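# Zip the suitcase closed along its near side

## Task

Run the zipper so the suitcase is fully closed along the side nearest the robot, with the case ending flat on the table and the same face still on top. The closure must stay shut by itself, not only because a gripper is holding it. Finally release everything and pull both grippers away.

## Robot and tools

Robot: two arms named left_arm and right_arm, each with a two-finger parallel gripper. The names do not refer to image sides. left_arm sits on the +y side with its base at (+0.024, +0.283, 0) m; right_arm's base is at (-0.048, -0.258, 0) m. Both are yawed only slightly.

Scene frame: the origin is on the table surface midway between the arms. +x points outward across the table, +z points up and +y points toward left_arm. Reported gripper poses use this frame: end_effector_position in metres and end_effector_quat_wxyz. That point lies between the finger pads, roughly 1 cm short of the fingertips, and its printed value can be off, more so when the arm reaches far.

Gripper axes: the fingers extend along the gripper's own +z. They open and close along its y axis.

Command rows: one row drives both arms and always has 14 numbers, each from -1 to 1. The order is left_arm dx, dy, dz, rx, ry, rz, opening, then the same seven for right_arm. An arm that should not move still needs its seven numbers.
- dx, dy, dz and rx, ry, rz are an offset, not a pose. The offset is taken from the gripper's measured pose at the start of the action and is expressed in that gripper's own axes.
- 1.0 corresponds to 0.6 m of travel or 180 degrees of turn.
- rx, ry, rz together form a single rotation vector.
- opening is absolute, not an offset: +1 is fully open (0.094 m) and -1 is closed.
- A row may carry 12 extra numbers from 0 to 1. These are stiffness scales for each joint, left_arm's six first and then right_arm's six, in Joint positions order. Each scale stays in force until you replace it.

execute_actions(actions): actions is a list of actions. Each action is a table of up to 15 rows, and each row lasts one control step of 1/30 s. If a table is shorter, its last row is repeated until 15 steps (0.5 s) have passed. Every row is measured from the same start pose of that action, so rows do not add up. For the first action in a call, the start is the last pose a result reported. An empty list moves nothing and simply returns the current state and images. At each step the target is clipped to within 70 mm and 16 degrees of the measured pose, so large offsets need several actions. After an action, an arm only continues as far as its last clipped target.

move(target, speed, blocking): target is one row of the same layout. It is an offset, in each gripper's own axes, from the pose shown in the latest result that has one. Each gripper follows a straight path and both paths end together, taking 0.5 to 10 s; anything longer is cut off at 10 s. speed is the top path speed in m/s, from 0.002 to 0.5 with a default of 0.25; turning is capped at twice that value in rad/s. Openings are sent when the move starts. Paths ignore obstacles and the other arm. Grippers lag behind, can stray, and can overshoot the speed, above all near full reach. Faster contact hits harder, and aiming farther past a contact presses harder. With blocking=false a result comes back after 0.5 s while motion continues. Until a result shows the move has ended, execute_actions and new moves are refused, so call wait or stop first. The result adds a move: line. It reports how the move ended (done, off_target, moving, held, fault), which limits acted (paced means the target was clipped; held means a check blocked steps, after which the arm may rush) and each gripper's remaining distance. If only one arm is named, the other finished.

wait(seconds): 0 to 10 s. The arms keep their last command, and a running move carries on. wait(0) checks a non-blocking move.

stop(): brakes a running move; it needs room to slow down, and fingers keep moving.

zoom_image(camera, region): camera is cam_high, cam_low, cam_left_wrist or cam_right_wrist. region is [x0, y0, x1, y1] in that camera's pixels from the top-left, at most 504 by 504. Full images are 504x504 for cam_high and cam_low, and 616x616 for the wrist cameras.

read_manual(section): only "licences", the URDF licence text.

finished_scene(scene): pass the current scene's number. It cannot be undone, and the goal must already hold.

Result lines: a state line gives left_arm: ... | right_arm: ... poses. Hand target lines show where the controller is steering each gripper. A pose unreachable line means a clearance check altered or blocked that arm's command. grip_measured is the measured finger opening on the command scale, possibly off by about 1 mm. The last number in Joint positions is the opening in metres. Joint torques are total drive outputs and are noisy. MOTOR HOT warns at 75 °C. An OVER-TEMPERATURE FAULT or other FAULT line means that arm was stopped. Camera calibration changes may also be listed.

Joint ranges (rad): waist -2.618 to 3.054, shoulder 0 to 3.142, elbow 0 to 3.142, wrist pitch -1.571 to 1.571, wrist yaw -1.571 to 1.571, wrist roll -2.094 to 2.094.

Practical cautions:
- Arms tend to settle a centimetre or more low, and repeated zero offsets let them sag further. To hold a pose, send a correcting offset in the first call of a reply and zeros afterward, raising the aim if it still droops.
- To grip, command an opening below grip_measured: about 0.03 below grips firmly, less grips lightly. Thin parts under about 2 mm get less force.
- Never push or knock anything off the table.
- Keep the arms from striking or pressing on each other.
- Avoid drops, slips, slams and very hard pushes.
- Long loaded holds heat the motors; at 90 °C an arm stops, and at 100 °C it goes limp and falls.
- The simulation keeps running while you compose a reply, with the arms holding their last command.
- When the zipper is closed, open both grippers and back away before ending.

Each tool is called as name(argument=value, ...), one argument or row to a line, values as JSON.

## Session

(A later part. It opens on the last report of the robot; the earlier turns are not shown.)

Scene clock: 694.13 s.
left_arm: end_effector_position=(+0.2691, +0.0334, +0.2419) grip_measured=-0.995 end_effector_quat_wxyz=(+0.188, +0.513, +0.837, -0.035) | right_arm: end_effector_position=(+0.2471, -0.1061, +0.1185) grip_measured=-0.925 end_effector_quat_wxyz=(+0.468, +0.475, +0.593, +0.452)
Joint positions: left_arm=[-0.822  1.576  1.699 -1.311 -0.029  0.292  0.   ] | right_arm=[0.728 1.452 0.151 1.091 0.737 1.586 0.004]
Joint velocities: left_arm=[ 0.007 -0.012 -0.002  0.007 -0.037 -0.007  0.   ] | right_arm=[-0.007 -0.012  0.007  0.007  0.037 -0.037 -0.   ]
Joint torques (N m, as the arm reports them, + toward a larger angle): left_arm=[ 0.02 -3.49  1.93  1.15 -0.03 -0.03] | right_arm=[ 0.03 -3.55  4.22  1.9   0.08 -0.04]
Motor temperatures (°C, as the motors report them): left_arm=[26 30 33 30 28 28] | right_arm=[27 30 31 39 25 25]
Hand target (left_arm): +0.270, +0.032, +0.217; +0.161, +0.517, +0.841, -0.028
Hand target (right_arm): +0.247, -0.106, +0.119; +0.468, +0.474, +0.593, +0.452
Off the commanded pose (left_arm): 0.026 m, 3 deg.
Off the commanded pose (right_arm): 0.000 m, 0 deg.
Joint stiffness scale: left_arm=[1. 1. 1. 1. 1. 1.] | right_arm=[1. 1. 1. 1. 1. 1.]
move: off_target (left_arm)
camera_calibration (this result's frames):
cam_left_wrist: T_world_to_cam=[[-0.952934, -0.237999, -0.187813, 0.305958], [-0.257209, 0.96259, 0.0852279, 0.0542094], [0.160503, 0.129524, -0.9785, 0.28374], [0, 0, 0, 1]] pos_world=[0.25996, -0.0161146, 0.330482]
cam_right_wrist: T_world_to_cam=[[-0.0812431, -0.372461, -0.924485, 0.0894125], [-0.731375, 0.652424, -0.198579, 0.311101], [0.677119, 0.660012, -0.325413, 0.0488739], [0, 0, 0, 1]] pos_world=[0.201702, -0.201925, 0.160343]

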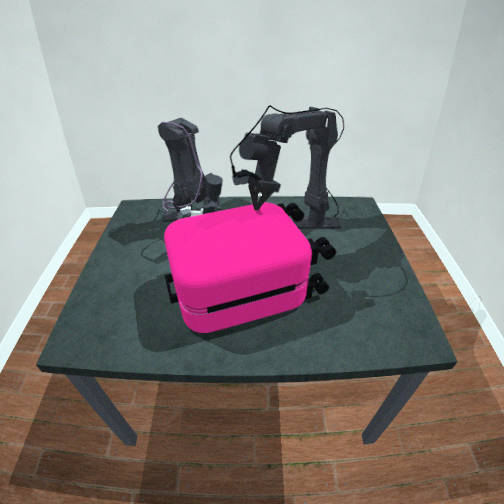

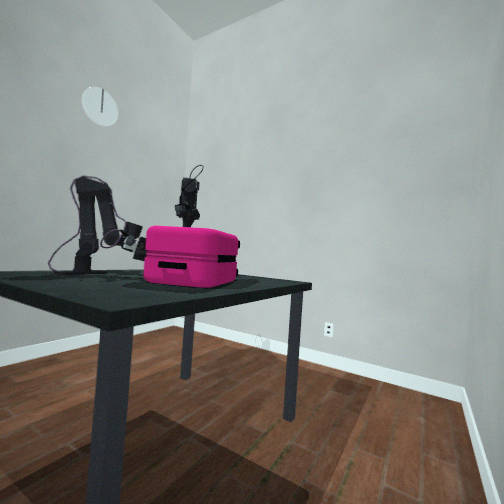

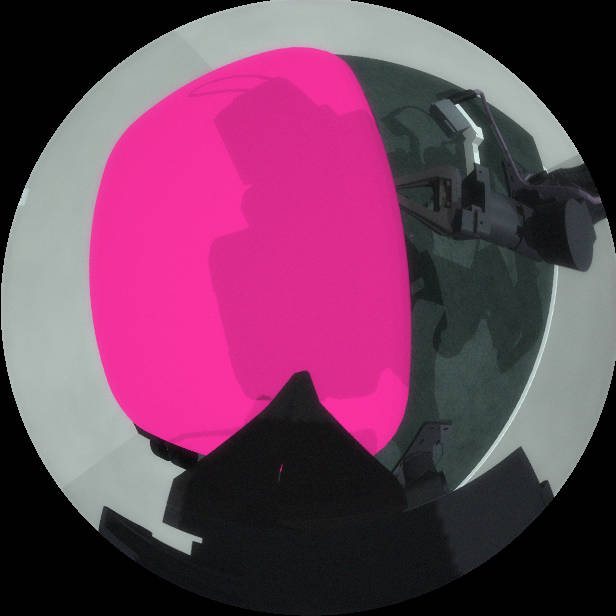

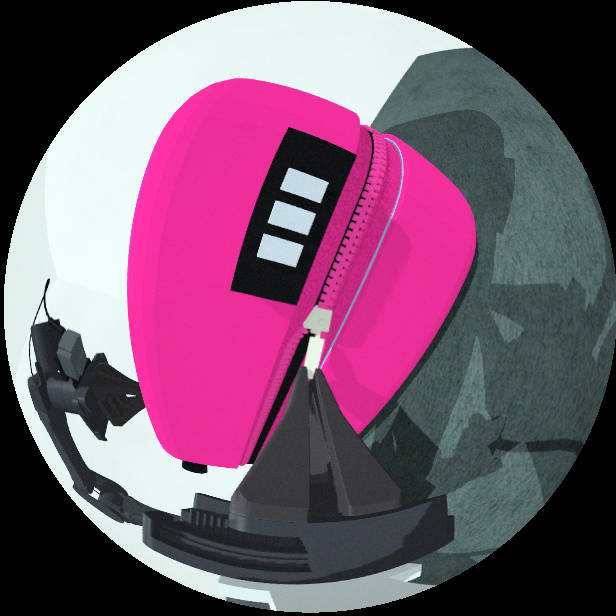

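execute_actions(
  actions=[
    [[0.0185,-0.007,0.048,0.0055,0.018,0,-1, 0.008,0.0007,-0.0018,-0.0007,0.0054,-0.0009,-0.96],[0.0185,-0.007,0.049,0.0055,0.018,0,-1, 0.016,0.0015,-0.0036,-0.0014,0.011,-0.0017,-0.96],[0.019,-0.0072,0.05,0.006,0.019,0,-1, 0.024,0.0022,-0.0054,-0.0021,0.016,-0.0026,-0.96],[0.0195,-0.0074,0.051,0.006,0.02,0,-1, 0.032,0.003,-0.0072,-0.0028,0.022,-0.0034,-0.96],[0.02,-0.0076,0.052,0.0064,0.021,0,-1, 0.04,0.0037,-0.009,-0.0035,0.027,-0.0043,-0.96],[0.0205,-0.0078,0.0541,0.0064,0.0213,0,-1, 0.046,0.0043,-0.0103,-0.004,0.031,-0.005,-0.96],[0.0205,-0.0078,0.0541,0.0064,0.0213,0,-1, 0.052,0.0048,-0.0116,-0.0045,0.035,-0.0055,-0.96],[0.0205,-0.0078,0.0541,0.0064,0.0213,0,-1, 0.058,0.0054,-0.013,-0.005,0.039,-0.0062,-0.96],[0.0205,-0.0078,0.0541,0.0064,0.0213,0,-1, 0.063,0.0058,-0.0141,-0.0054,0.042,-0.0067,-0.96],[0.0205,-0.0078,0.0541,0.0064,0.0213,0,-1, 0.068,0.0063,-0.0152,-0.0059,0.046,-0.0072,-0.96],[0.0205,-0.0078,0.0541,0.0064,0.0213,0,-1, 0.072,0.0067,-0.0161,-0.0062,0.048,-0.0076,-0.96],[0.0205,-0.0078,0.0541,0.0064,0.0213,0,-1, 0.075,0.007,-0.0168,-0.0065,0.05,-0.008,-0.96],[0.0205,-0.0078,0.0541,0.0064,0.0213,0,-1, 0.078,0.0072,-0.0174,-0.0067,0.052,-0.0083,-0.96],[0.0205,-0.0078,0.0541,0.0064,0.0213,0,-1, 0.08,0.0074,-0.0179,-0.0069,0.054,-0.0085,-0.96],[0.0205,-0.0078,0.0541,0.0064,0.0213,0,-1, 0.081,0.0075,-0.0181,-0.007,0.0545,-0.0086,-0.96]],
  ],
)

wait(
  seconds=1,
)

Scene clock: 760.43 s.
left_arm: end_effector_position=(+0.2686, +0.0370, +0.2415) grip_measured=-0.995 end_effector_quat_wxyz=(+0.197, +0.511, +0.836, -0.032) | right_arm: end_effector_position=(+0.2405, -0.1004, +0.1189) grip_measured=-0.925 end_effector_quat_wxyz=(+0.471, +0.471, +0.594, +0.451)
Joint positions: left_arm=[-0.822  1.548  1.664 -1.287 -0.041  0.292  0.   ] | right_arm=[0.777 1.452 0.151 1.087 0.784 1.586 0.004]
Joint velocities: left_arm=[-0.012 -0.027 -0.002  0.022 -0.051 -0.007 -0.001] | right_arm=[ 0.076  0.007  0.007 -0.022  0.066  0.022 -0.001]
Joint torques (N m, as the arm reports them, + toward a larger angle): left_arm=[-0.1  -1.8   0.83  1.22  0.15 -0.03] | right_arm=[ 4.79 -2.69  5.35  2.04 -1.4  -0.14]
Motor temperatures (°C, as the motors report them): left_arm=[26 28 31 31 28 28] | right_arm=[26 30 31 39 25 25]
Hand target (left_arm): +0.267, +0.035, +0.208; +0.154, +0.516, +0.842, -0.026
Hand target (right_arm): +0.228, -0.062, +0.119; +0.426, +0.423, +0.632, +0.490
Off the commanded pose (left_arm): 0.035 m, 5 deg.
Off the commanded pose (right_arm): 0.043 m, 10 deg.
Joint stiffness scale: left_arm=[1. 1. 1. 1. 1. 1.] | right_arm=[1. 1. 1. 1. 1. 1.]
camera_calibration (this result's frames):
cam_left_wrist: T_world_to_cam=[[-0.948271, -0.242951, -0.204346, 0.30912], [-0.262896, 0.961788, 0.0764822, 0.0543424], [0.177956, 0.126248, -0.975906, 0.277774], [0, 0, 0, 1]] pos_world=[0.257984, -0.0122331, 0.330093]
cam_right_wrist: T_world_to_cam=[[-0.0762601, -0.381817, -0.921086, 0.0887439], [-0.731617, 0.649056, -0.208479, 0.303534], [0.677437, 0.657983, -0.328841, 0.0498835], [0, 0, 0, 1]] pos_world=[0.195045, -0.195949, 0.161425]

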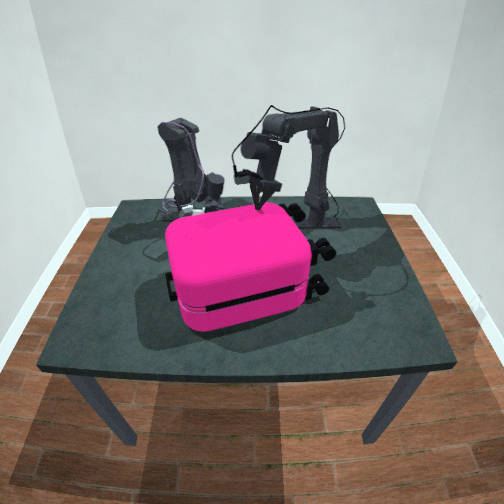

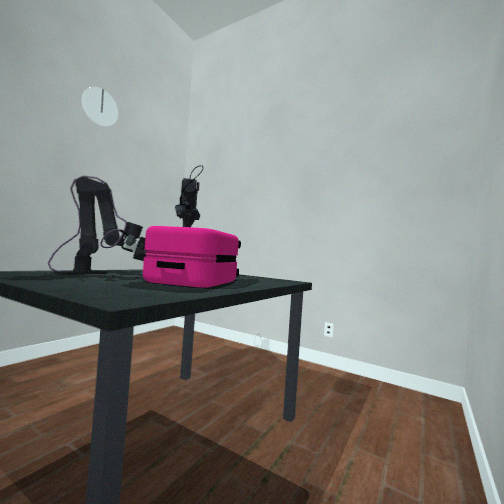

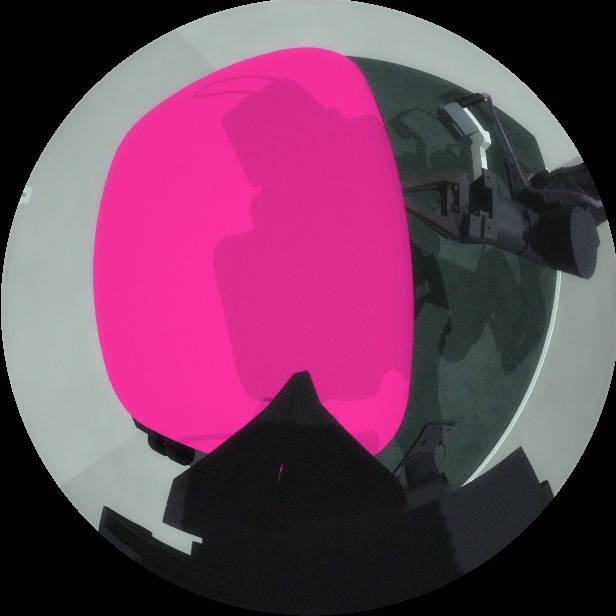

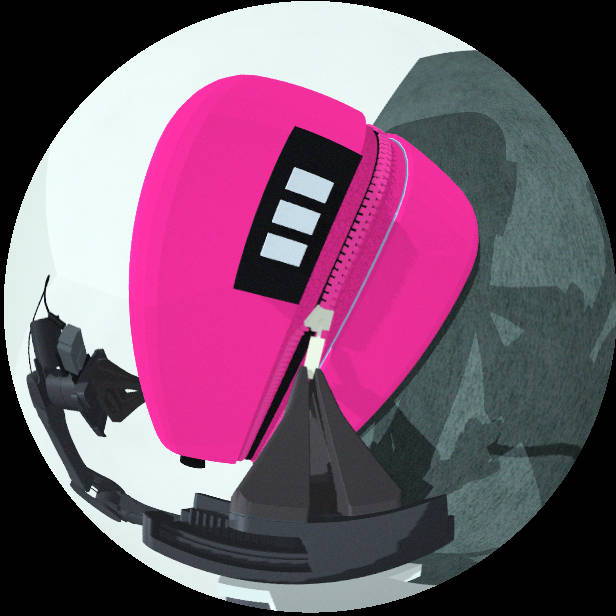

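Scene clock: 761.43 s.
left_arm: end_effector_position=(+0.2686, +0.0374, +0.2415) grip_measured=-0.995 end_effector_quat_wxyz=(+0.196, +0.511, +0.836, -0.031) | right_arm: end_effector_position=(+0.2399, -0.1002, +0.1188) grip_measured=-0.925 end_effector_quat_wxyz=(+0.472, +0.471, +0.594, +0.450)
Joint positions: left_arm=[-0.822  1.548  1.664 -1.288 -0.042  0.292  0.   ] | right_arm=[0.781 1.452 0.151 1.086 0.79  1.586 0.004]
Joint velocities: left_arm=[-0.007 -0.007  0.002  0.066 -0.022 -0.037 -0.001] | right_arm=[-0.017 -0.007  0.017 -0.081  0.022  0.022 -0.001]
Joint torques (N m, as the arm reports them, + toward a larger angle): left_arm=[-0.02 -1.81  0.95  1.15  0.1  -0.07] | right_arm=[ 4.83 -2.8   5.38  2.01 -1.37 -0.13]
Motor temperatures (°C, as the motors report them): left_arm=[26 28 31 31 28 28] | right_arm=[27 30 31 39 25 25]
Hand target (left_arm): +0.267, +0.035, +0.208; +0.154, +0.516, +0.842, -0.026
Hand target (right_arm): +0.228, -0.062, +0.119; +0.426, +0.423, +0.632, +0.490
Off the commanded pose (left_arm): 0.035 m, 5 deg.
Off the commanded pose (right_arm): 0.042 m, 10 deg.
Joint stiffness scale: left_arm=[1. 1. 1. 1. 1. 1.] | right_arm=[1. 1. 1. 1. 1. 1.]
wait: 1.00 s; at rest by 0.17 s
camera_calibration (this result's frames):
cam_left_wrist: T_world_to_cam=[[-0.948025, -0.243202, -0.205189, 0.309356], [-0.263504, 0.961515, 0.0778128, 0.0537894], [0.178368, 0.127837, -0.975624, 0.277511], [0, 0, 0, 1]] pos_world=[0.257951, -0.0119597, 0.330038]
cam_right_wrist: T_world_to_cam=[[-0.0764992, -0.383217, -0.920485, 0.0885659], [-0.730919, 0.649468, -0.209642, 0.302951], [0.678164, 0.656762, -0.329784, 0.0499121], [0, 0, 0, 1]] pos_world=[0.194359, -0.195597, 0.161495]

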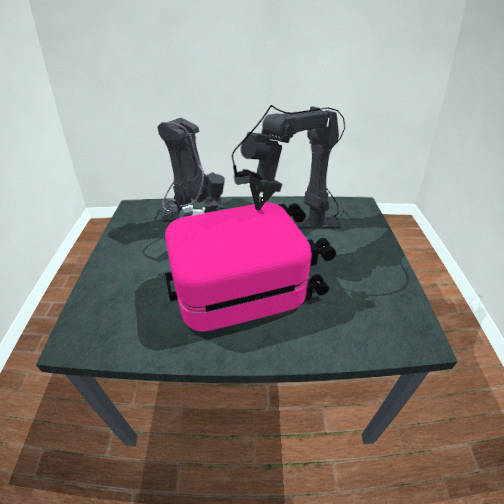

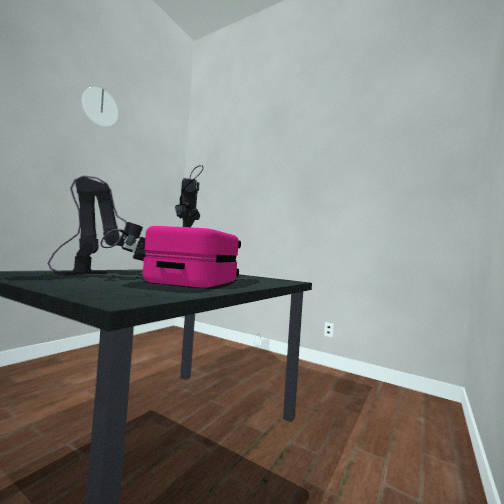

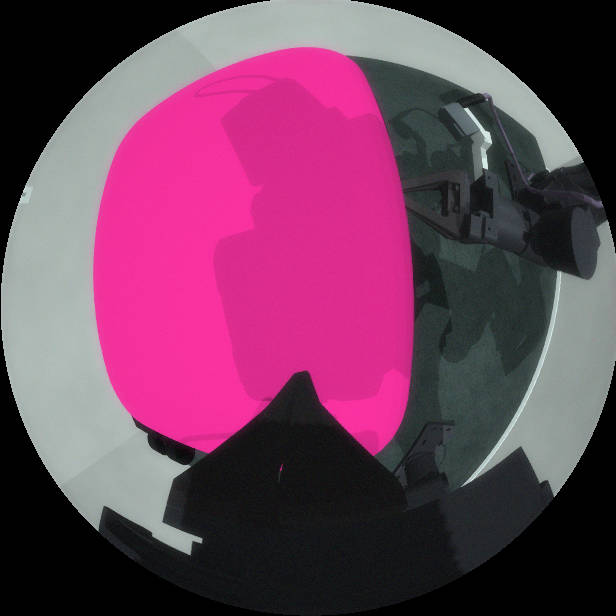

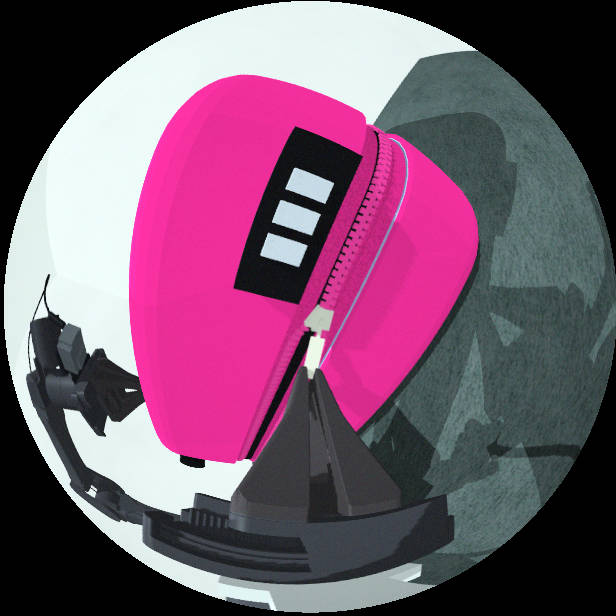

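zoom_image(
  camera="cam_right_wrist",
  region=[230, 270, 390, 470],
)

Region (230, 270, 390, 470) of cam_right_wrist's 616x616 image, scaled by 2.520, with more detail than that image has; it fills the left 403 columns of this view, and the rest is white.

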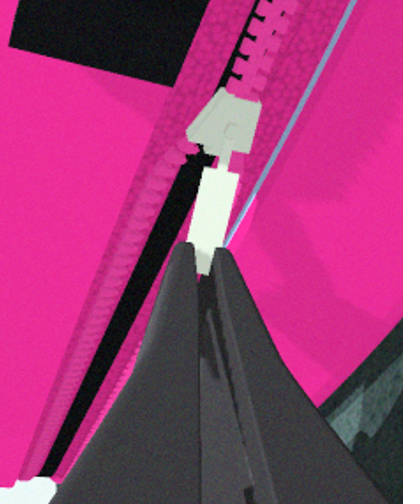

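zoom_image(
  camera="cam_low",
  region=[110, 200, 260, 300],
)

zoom_image(
  camera="cam_left_wrist",
  region=[340, 60, 616, 336],
)

Region (110, 200, 260, 300) of cam_low's 504x504 image, scaled by 3.360, with more detail than that image has.

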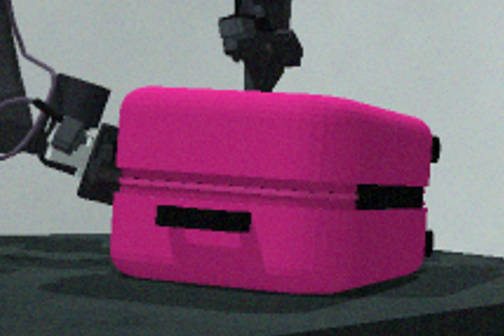

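Region (340, 60, 616, 336) of cam_left_wrist's 616x616 image, scaled by 1.826, with more detail than that image has.

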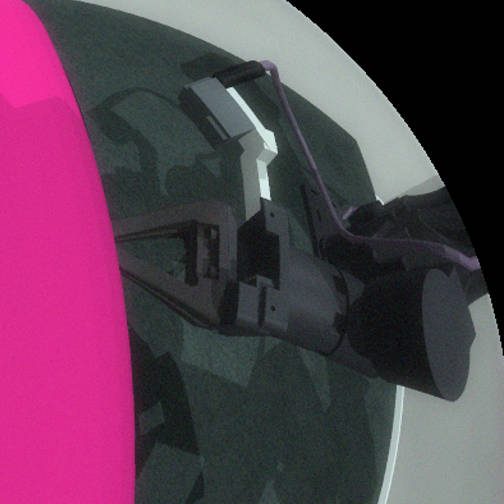

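execute_actions(
  actions=[
    [[0.0178,-0.0125,0.0516,0.008,0.0266,0,-1, 0.05,0.004,-0.01,-0.004,0.035,-0.005,-0.96],[0.0178,-0.0125,0.0516,0.008,0.0266,0,-1, 0.04,0.003,-0.008,-0.003,0.028,-0.004,-0.96],[0.0178,-0.0125,0.0516,0.008,0.0266,0,-1, 0.03,0.002,-0.006,-0.002,0.02,-0.003,-0.96],[0.0178,-0.0125,0.0516,0.008,0.0266,0,-1, 0.02,0.002,-0.004,-0.001,0.013,-0.002,-0.96],[0.0178,-0.0125,0.0516,0.008,0.0266,0,-1, 0.01,0.001,-0.002,0,0.006,-0.001,-0.96],[0.0178,-0.0125,0.0516,0.008,0.0266,0,-1, 0,0,0,0,0,0,-0.96],[0.0178,-0.0125,0.0516,0.008,0.0266,0,-1, -0.001,0.001,0.004,0,0,0,-0.96],[0.0178,-0.0125,0.0516,0.008,0.0266,0,-1, -0.002,0.002,0.008,0,0,0,-0.96],[0.0178,-0.0125,0.0516,0.008,0.0266,0,-1, -0.003,0.0025,0.012,0,0,0,-0.96],[0.0178,-0.0125,0.0516,0.008,0.0266,0,-1, -0.004,0.0033,0.016,0,0,0,-0.96],[0.0178,-0.0125,0.0516,0.008,0.0266,0,-1, -0.005,0.004,0.02,0,0,0,-0.96],[0.0178,-0.0125,0.0516,0.008,0.0266,0,-1, -0.006,0.005,0.024,0,0,0,-0.96],[0.0178,-0.0125,0.0516,0.008,0.0266,0,-1, -0.007,0.006,0.028,0,0,0,-0.96],[0.0178,-0.0125,0.0516,0.008,0.0266,0,-1, -0.008,0.0066,0.032,0,0,0,-0.96],[0.0178,-0.0125,0.0516,0.008,0.0266,0,-1, -0.009,0.0075,0.036,0,0,0,-0.96]],
  ],
)

wait(
  seconds=0.5,
)

Scene clock: 881.93 s.
left_arm: end_effector_position=(+0.2686, +0.0375, +0.2415) grip_measured=-0.995 end_effector_quat_wxyz=(+0.197, +0.509, +0.837, -0.029) | right_arm: end_effector_position=(+0.2487, -0.1008, +0.1165) grip_measured=-0.945 end_effector_quat_wxyz=(+0.463, +0.469, +0.601, +0.453)
Joint positions: left_arm=[-0.824  1.548  1.664 -1.289 -0.047  0.286  0.   ] | right_arm=[0.726 1.468 0.161 1.091 0.715 1.579 0.003]
Joint velocities: left_arm=[-0.012 -0.007 -0.002 -0.022 -0.066  0.051  0.001] | right_arm=[-0.344  0.193  0.183 -0.095 -0.227 -0.007 -0.026]
Joint torques (N m, as the arm reports them, + toward a larger angle): left_arm=[-0.52 -2.34  0.88  1.08 -0.02 -0.09] | right_arm=[-2.01 -2.5   6.4   2.06  0.21 -0.14]
Motor temperatures (°C, as the motors report them): left_arm=[26 28 30 32 28 28] | right_arm=[27 30 31 40 27 25]
Hand target (left_arm): +0.265, +0.037, +0.209; +0.155, +0.515, +0.843, -0.019
Hand target (right_arm): +0.261, -0.104, +0.121; +0.472, +0.471, +0.594, +0.449
Off the commanded pose (left_arm): 0.034 m, 5 deg.
Off the commanded pose (right_arm): 0.014 m, 1 deg.
Joint stiffness scale: left_arm=[1. 1. 1. 1. 1. 1.] | right_arm=[1. 1. 1. 1. 1. 1.]
camera_calibration (this result's frames):
cam_left_wrist: T_world_to_cam=[[-0.946419, -0.24785, -0.207032, 0.309582], [-0.268672, 0.959992, 0.0789361, 0.0548489], [0.179185, 0.13033, -0.975144, 0.277065], [0, 0, 0, 1]] pos_world=[0.258084, -0.0120347, 0.329942]
cam_right_wrist: T_world_to_cam=[[-0.0798086, -0.381695, -0.920836, 0.0879129], [-0.745885, 0.635698, -0.198857, 0.310411], [0.661277, 0.670967, -0.335435, 0.0498691], [0, 0, 0, 1]] pos_world=[0.20557, -0.197232, 0.159409]

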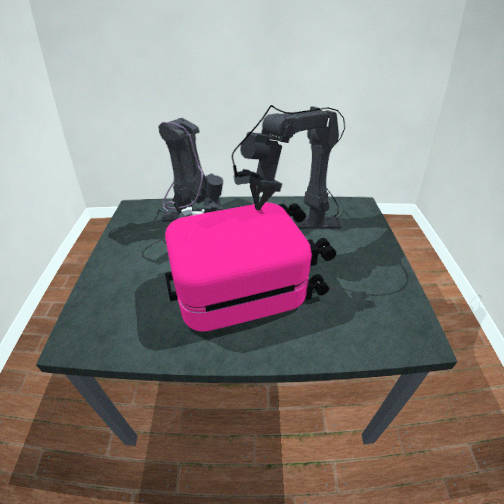

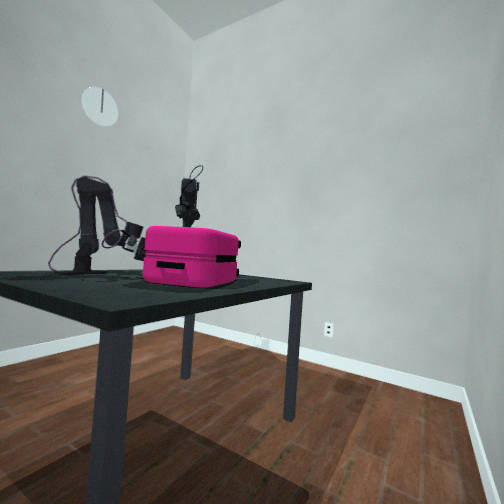

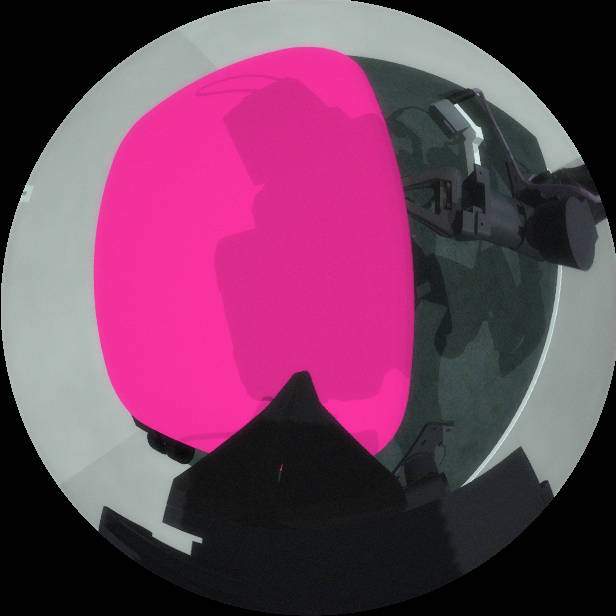

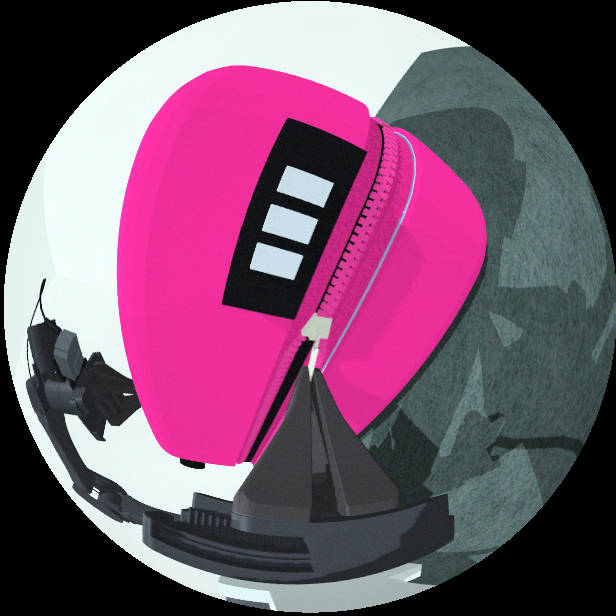

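Scene clock: 882.43 s.
left_arm: end_effector_position=(+0.2686, +0.0375, +0.2415) grip_measured=-0.995 end_effector_quat_wxyz=(+0.197, +0.509, +0.837, -0.029) | right_arm: end_effector_position=(+0.2547, -0.1048, +0.1165) grip_measured=-0.957 end_effector_quat_wxyz=(+0.467, +0.471, +0.599, +0.448)
Joint positions: left_arm=[-0.824  1.548  1.664 -1.289 -0.047  0.286  0.   ] | right_arm=[0.697 1.479 0.171 1.094 0.699 1.571 0.002]
Joint velocities: left_arm=[-0.012 -0.012  0.012  0.007 -0.007 -0.007  0.   ] | right_arm=[-0.002 -0.002 -0.012 -0.022  0.022  0.051  0.001]
Joint torques (N m, as the arm reports them, + toward a larger angle): left_arm=[-0.52 -2.28  0.85  1.07 -0.03 -0.1 ] | right_arm=[-1.19 -2.6   6.47  2.05  0.06 -0.15]
Motor temperatures (°C, as the motors report them): left_arm=[26 28 30 32 28 28] | right_arm=[27 30 31 40 27 25]
Hand target (left_arm): +0.265, +0.037, +0.209; +0.155, +0.515, +0.843, -0.019
Hand target (right_arm): +0.261, -0.104, +0.121; +0.472, +0.471, +0.594, +0.450
Off the commanded pose (left_arm): 0.034 m, 5 deg.
Off the commanded pose (right_arm): 0.009 m, 1 deg.
Joint stiffness scale: left_arm=[1. 1. 1. 1. 1. 1.] | right_arm=[1. 1. 1. 1. 1. 1.]
wait: 0.50 s; at rest by 0.23 s
camera_calibration (this result's frames):
cam_left_wrist: T_world_to_cam=[[-0.946419, -0.24785, -0.207032, 0.309582], [-0.268672, 0.959992, 0.0789361, 0.0548489], [0.179185, 0.13033, -0.975144, 0.277065], [0, 0, 0, 1]] pos_world=[0.258084, -0.0120347, 0.329942]
cam_right_wrist: T_world_to_cam=[[-0.0853376, -0.385342, -0.918819, 0.0876326], [-0.738149, 0.643853, -0.201467, 0.316639], [0.669219, 0.661033, -0.339385, 0.0459696], [0, 0, 0, 1]] pos_world=[0.210442, -0.200488, 0.159912]

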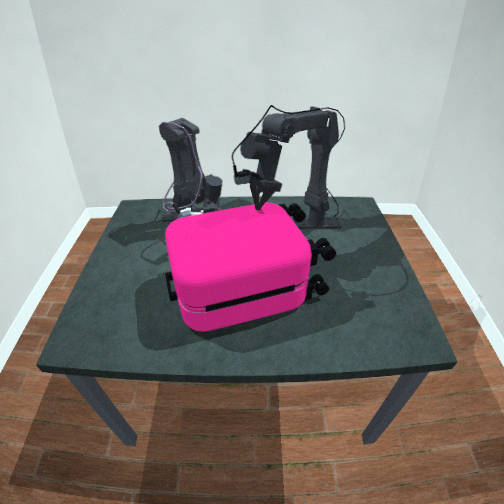

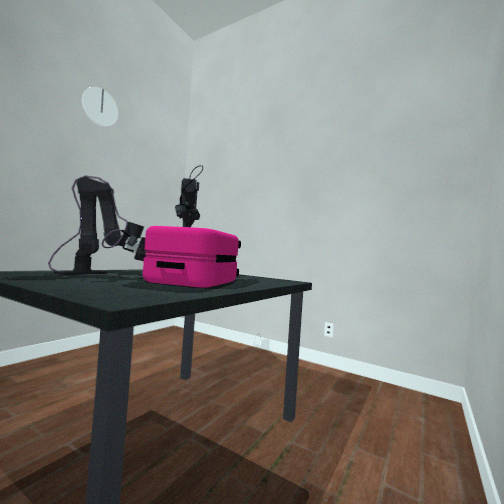

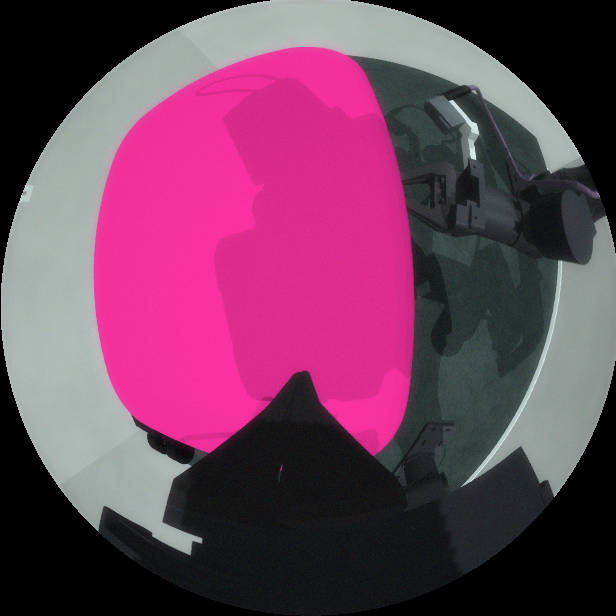

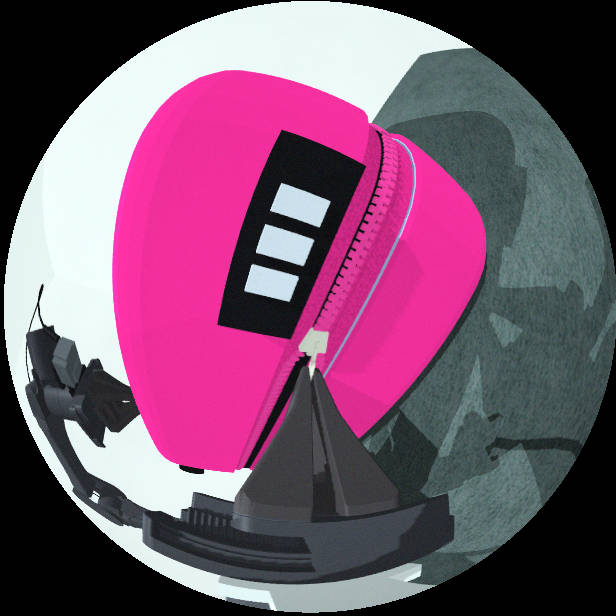

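zoom_image(
  camera="cam_right_wrist",
  region=[250, 300, 380, 430],
)

Region (250, 300, 380, 430) of cam_right_wrist's 616x616 image, scaled by 3.877, with more detail than that image has.

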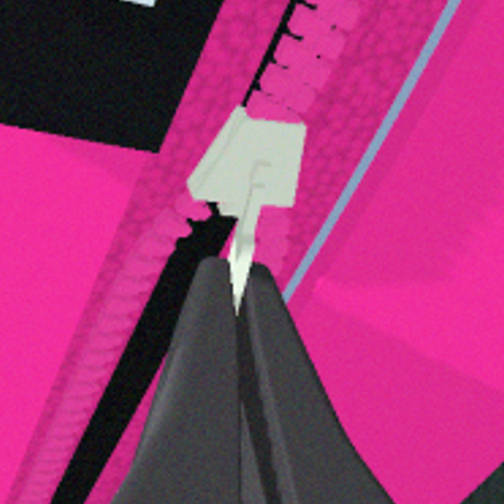

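execute_actions(
  actions=[
    [[0.0178,-0.0095,0.0516,0.008,0.0266,0,-1, 0,0.003,0,0,0,0,-1]],
    [[0.0178,-0.0095,0.0516,0.008,0.0266,0,-1, 0.009,0.004,0,-0.001,0.008,-0.001,-1],[0.0178,-0.0095,0.0516,0.008,0.0266,0,-1, 0.018,0.005,0,-0.002,0.016,-0.0026,-1],[0.0178,-0.0095,0.0516,0.008,0.0266,0,-1, 0.027,0.006,-0.0005,-0.0033,0.023,-0.004,-1],[0.0178,-0.0095,0.0516,0.008,0.0266,0,-1, 0.035,0.007,-0.0007,-0.0043,0.03,-0.005,-1],[0.0178,-0.0095,0.0516,0.008,0.0266,0,-1, 0.043,0.008,-0.0009,-0.0053,0.037,-0.006,-1],[0.0178,-0.0095,0.0516,0.008,0.0266,0,-1, 0.05,0.009,-0.001,-0.006,0.043,-0.007,-1],[0.0178,-0.0095,0.0516,0.008,0.0266,0,-1, 0.056,0.01,-0.0011,-0.0068,0.049,-0.008,-1],[0.0178,-0.0095,0.0516,0.008,0.0266,0,-1, 0.062,0.011,-0.0013,-0.0076,0.054,-0.009,-1],[0.0178,-0.0095,0.0516,0.008,0.0266,0,-1, 0.067,0.012,-0.0014,-0.0082,0.058,-0.0096,-1],[0.0178,-0.0095,0.0516,0.008,0.0266,0,-1, 0.072,0.0127,-0.0015,-0.0088,0.0625,-0.0103,-1],[0.0178,-0.0095,0.0516,0.008,0.0266,0,-1, 0.076,0.0135,-0.0016,-0.0093,0.066,-0.011,-1],[0.0178,-0.0095,0.0516,0.008,0.0266,0,-1, 0.08,0.0142,-0.0016,-0.0098,0.0695,-0.0114,-1],[0.0178,-0.0095,0.0516,0.008,0.0266,0,-1, 0.083,0.0147,-0.0017,-0.0101,0.072,-0.012,-1],[0.0178,-0.0095,0.0516,0.008,0.0266,0,-1, 0.0855,0.0151,-0.0018,-0.0105,0.0745,-0.0122,-1],[0.0178,-0.0095,0.0516,0.008,0.0266,0,-1, 0.0875,0.0155,-0.0018,-0.0107,0.076,-0.0125,-1]],
  ],
)

wait(
  seconds=1,
)

Scene clock: 906.93 s.
left_arm: end_effector_position=(+0.2686, +0.0375, +0.2415) grip_measured=-0.995 end_effector_quat_wxyz=(+0.197, +0.509, +0.838, -0.029) | right_arm: end_effector_position=(+0.2545, -0.1016, +0.1171) grip_measured=-0.984 end_effector_quat_wxyz=(+0.467, +0.460, +0.608, +0.448)
Joint positions: left_arm=[-0.824  1.548  1.664 -1.289 -0.048  0.285  0.   ] | right_arm=[0.697 1.479 0.171 1.099 0.681 1.546 0.001]
Joint velocities: left_arm=[ 0.007 -0.017 -0.007  0.051  0.022 -0.051 -0.001] | right_arm=[-0.002  0.002 -0.007 -0.022 -0.066 -0.007 -0.001]
Joint torques (N m, as the arm reports them, + toward a larger angle): left_arm=[-0.25 -2.12  1.15  1.09 -0.03 -0.09] | right_arm=[ 3.68 -3.48  5.97  1.99 -2.08 -0.19]
Motor temperatures (°C, as the motors report them): left_arm=[26 28 30 32 28 28] | right_arm=[27 30 31 40 26 25]
Hand target (left_arm): +0.267, +0.038, +0.209; +0.155, +0.512, +0.844, -0.018
Hand target (right_arm): +0.243, -0.056, +0.120; +0.411, +0.398, +0.651, +0.499
Off the commanded pose (left_arm): 0.033 m, 5 deg.
Off the commanded pose (right_arm): 0.050 m, 13 deg.
Joint stiffness scale: left_arm=[1. 1. 1. 1. 1. 1.] | right_arm=[1. 1. 1. 1. 1. 1.]
camera_calibration (this result's frames):
cam_left_wrist: T_world_to_cam=[[-0.946126, -0.249008, -0.206979, 0.309592], [-0.269823, 0.959676, 0.0788462, 0.0551589], [0.179, 0.130446, -0.975163, 0.277103], [0, 0, 0, 1]] pos_world=[0.258195, -0.0119908, 0.329951]
cam_right_wrist: T_world_to_cam=[[-0.0738802, -0.403679, -0.911913, 0.0838099], [-0.750871, 0.624293, -0.215525, 0.317388], [0.656304, 0.668806, -0.349234, 0.0494318], [0, 0, 0, 1]] pos_world=[0.212067, -0.197371, 0.162096]

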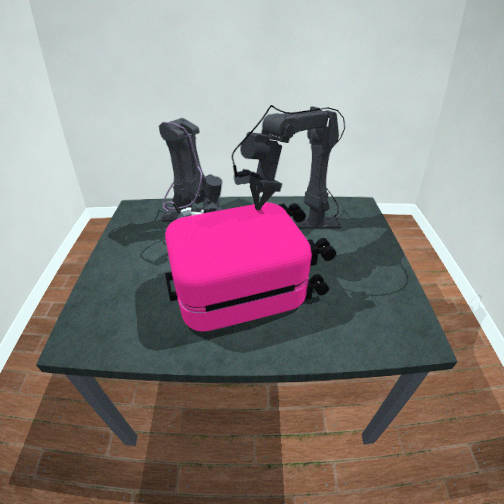

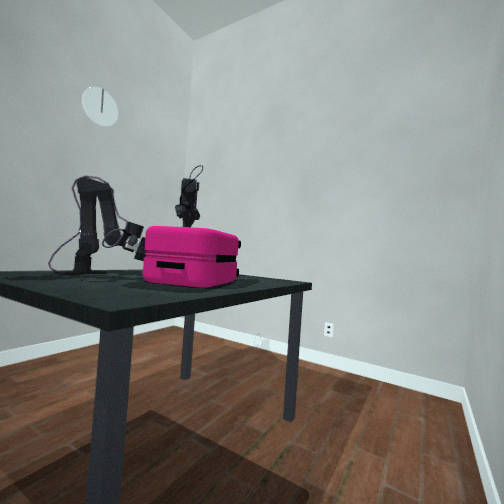

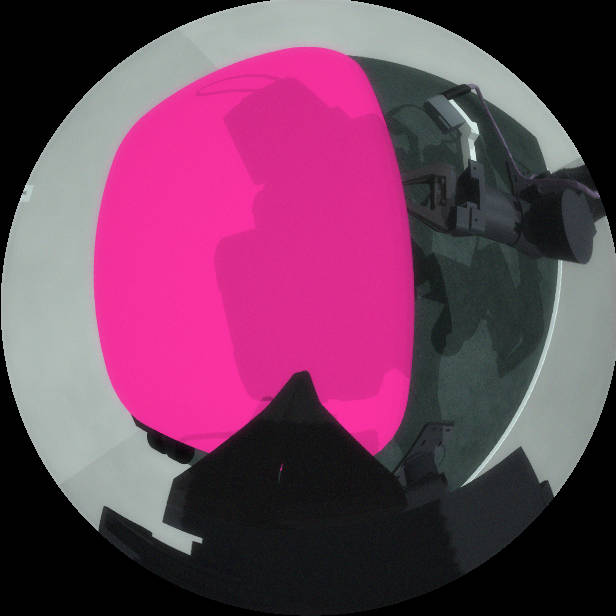

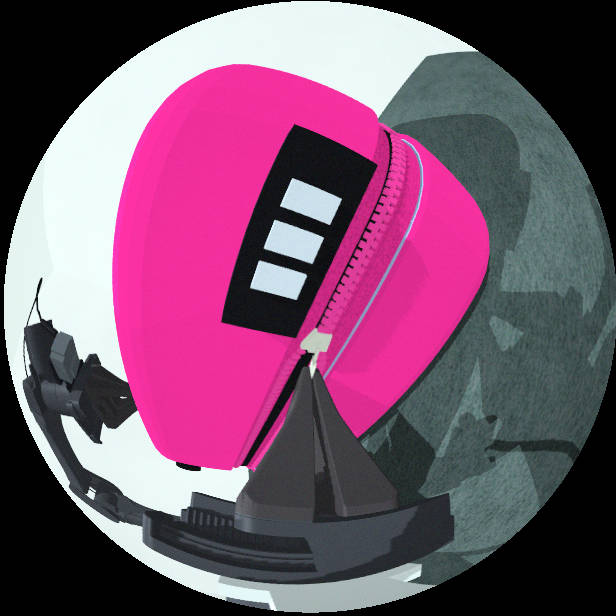

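Scene clock: 907.93 s.
left_arm: end_effector_position=(+0.2686, +0.0375, +0.2415) grip_measured=-0.995 end_effector_quat_wxyz=(+0.197, +0.509, +0.838, -0.029) | right_arm: end_effector_position=(+0.2545, -0.1016, +0.1171) grip_measured=-0.984 end_effector_quat_wxyz=(+0.468, +0.458, +0.609, +0.447)
Joint positions: left_arm=[-0.824  1.548  1.664 -1.289 -0.048  0.285  0.   ] | right_arm=[0.697 1.479 0.171 1.099 0.681 1.54  0.001]
Joint velocities: left_arm=[-0.032 -0.007 -0.002 -0.022  0.051 -0.051  0.   ] | right_arm=[-0.002 -0.002  0.007  0.066 -0.051 -0.022 -0.   ]
Joint torques (N m, as the arm reports them, + toward a larger angle): left_arm=[-0.3  -2.12  1.11  1.07 -0.03 -0.1 ] | right_arm=[ 3.68 -3.53  6.05  2.   -2.07 -0.18]
Motor temperatures (°C, as the motors report them): left_arm=[26 28 30 32 28 28] | right_arm=[27 30 31 40 26 25]
Hand target (left_arm): +0.267, +0.038, +0.209; +0.155, +0.512, +0.844, -0.018
Hand target (right_arm): +0.243, -0.056, +0.120; +0.411, +0.398, +0.651, +0.499
Off the commanded pose (left_arm): 0.033 m, 5 deg.
Off the commanded pose (right_arm): 0.050 m, 13 deg.
Joint stiffness scale: left_arm=[1. 1. 1. 1. 1. 1.] | right_arm=[1. 1. 1. 1. 1. 1.]
wait: 1.00 s; at rest by 0.17 s
camera_calibration (this result's frames):
cam_left_wrist: T_world_to_cam=[[-0.946126, -0.249008, -0.206979, 0.309592], [-0.269823, 0.959676, 0.0788462, 0.0551589], [0.179, 0.130446, -0.975163, 0.277103], [0, 0, 0, 1]] pos_world=[0.258195, -0.0119908, 0.329951]
cam_right_wrist: T_world_to_cam=[[-0.0728387, -0.4092, -0.909533, 0.0827054], [-0.751332, 0.622251, -0.219782, 0.317796], [0.655892, 0.667353, -0.352769, 0.0498028], [0, 0, 0, 1]] pos_world=[0.212129, -0.197142, 0.162638]

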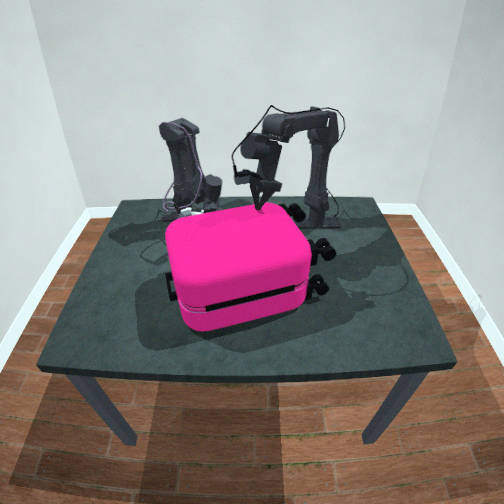

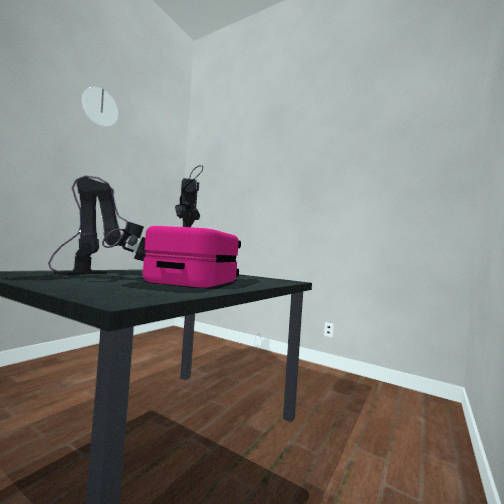

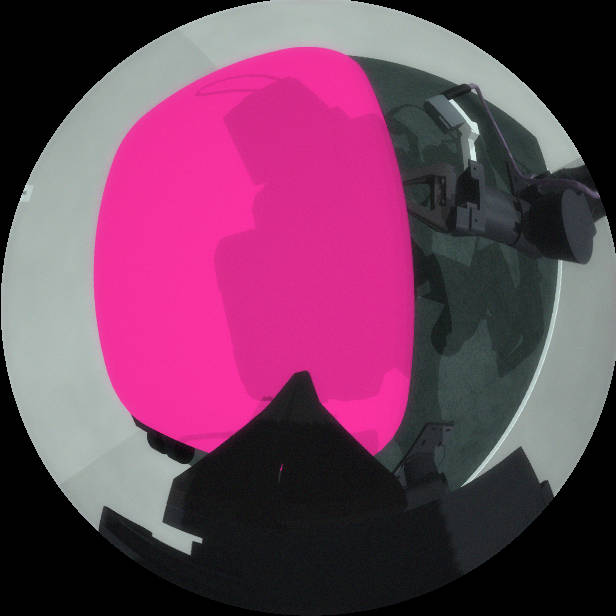

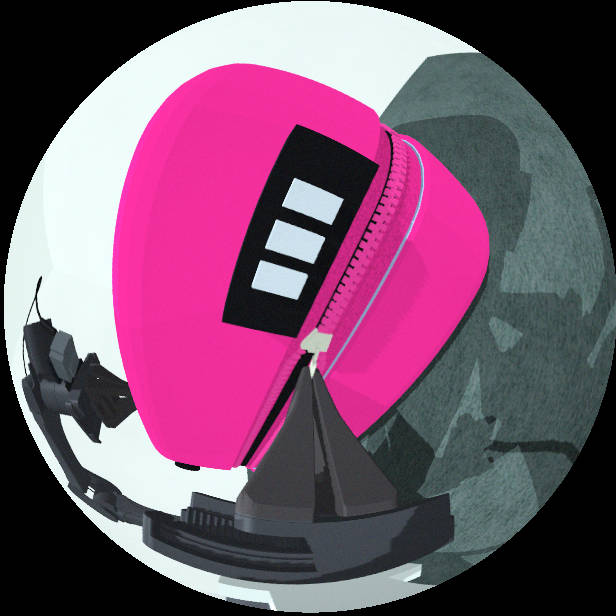

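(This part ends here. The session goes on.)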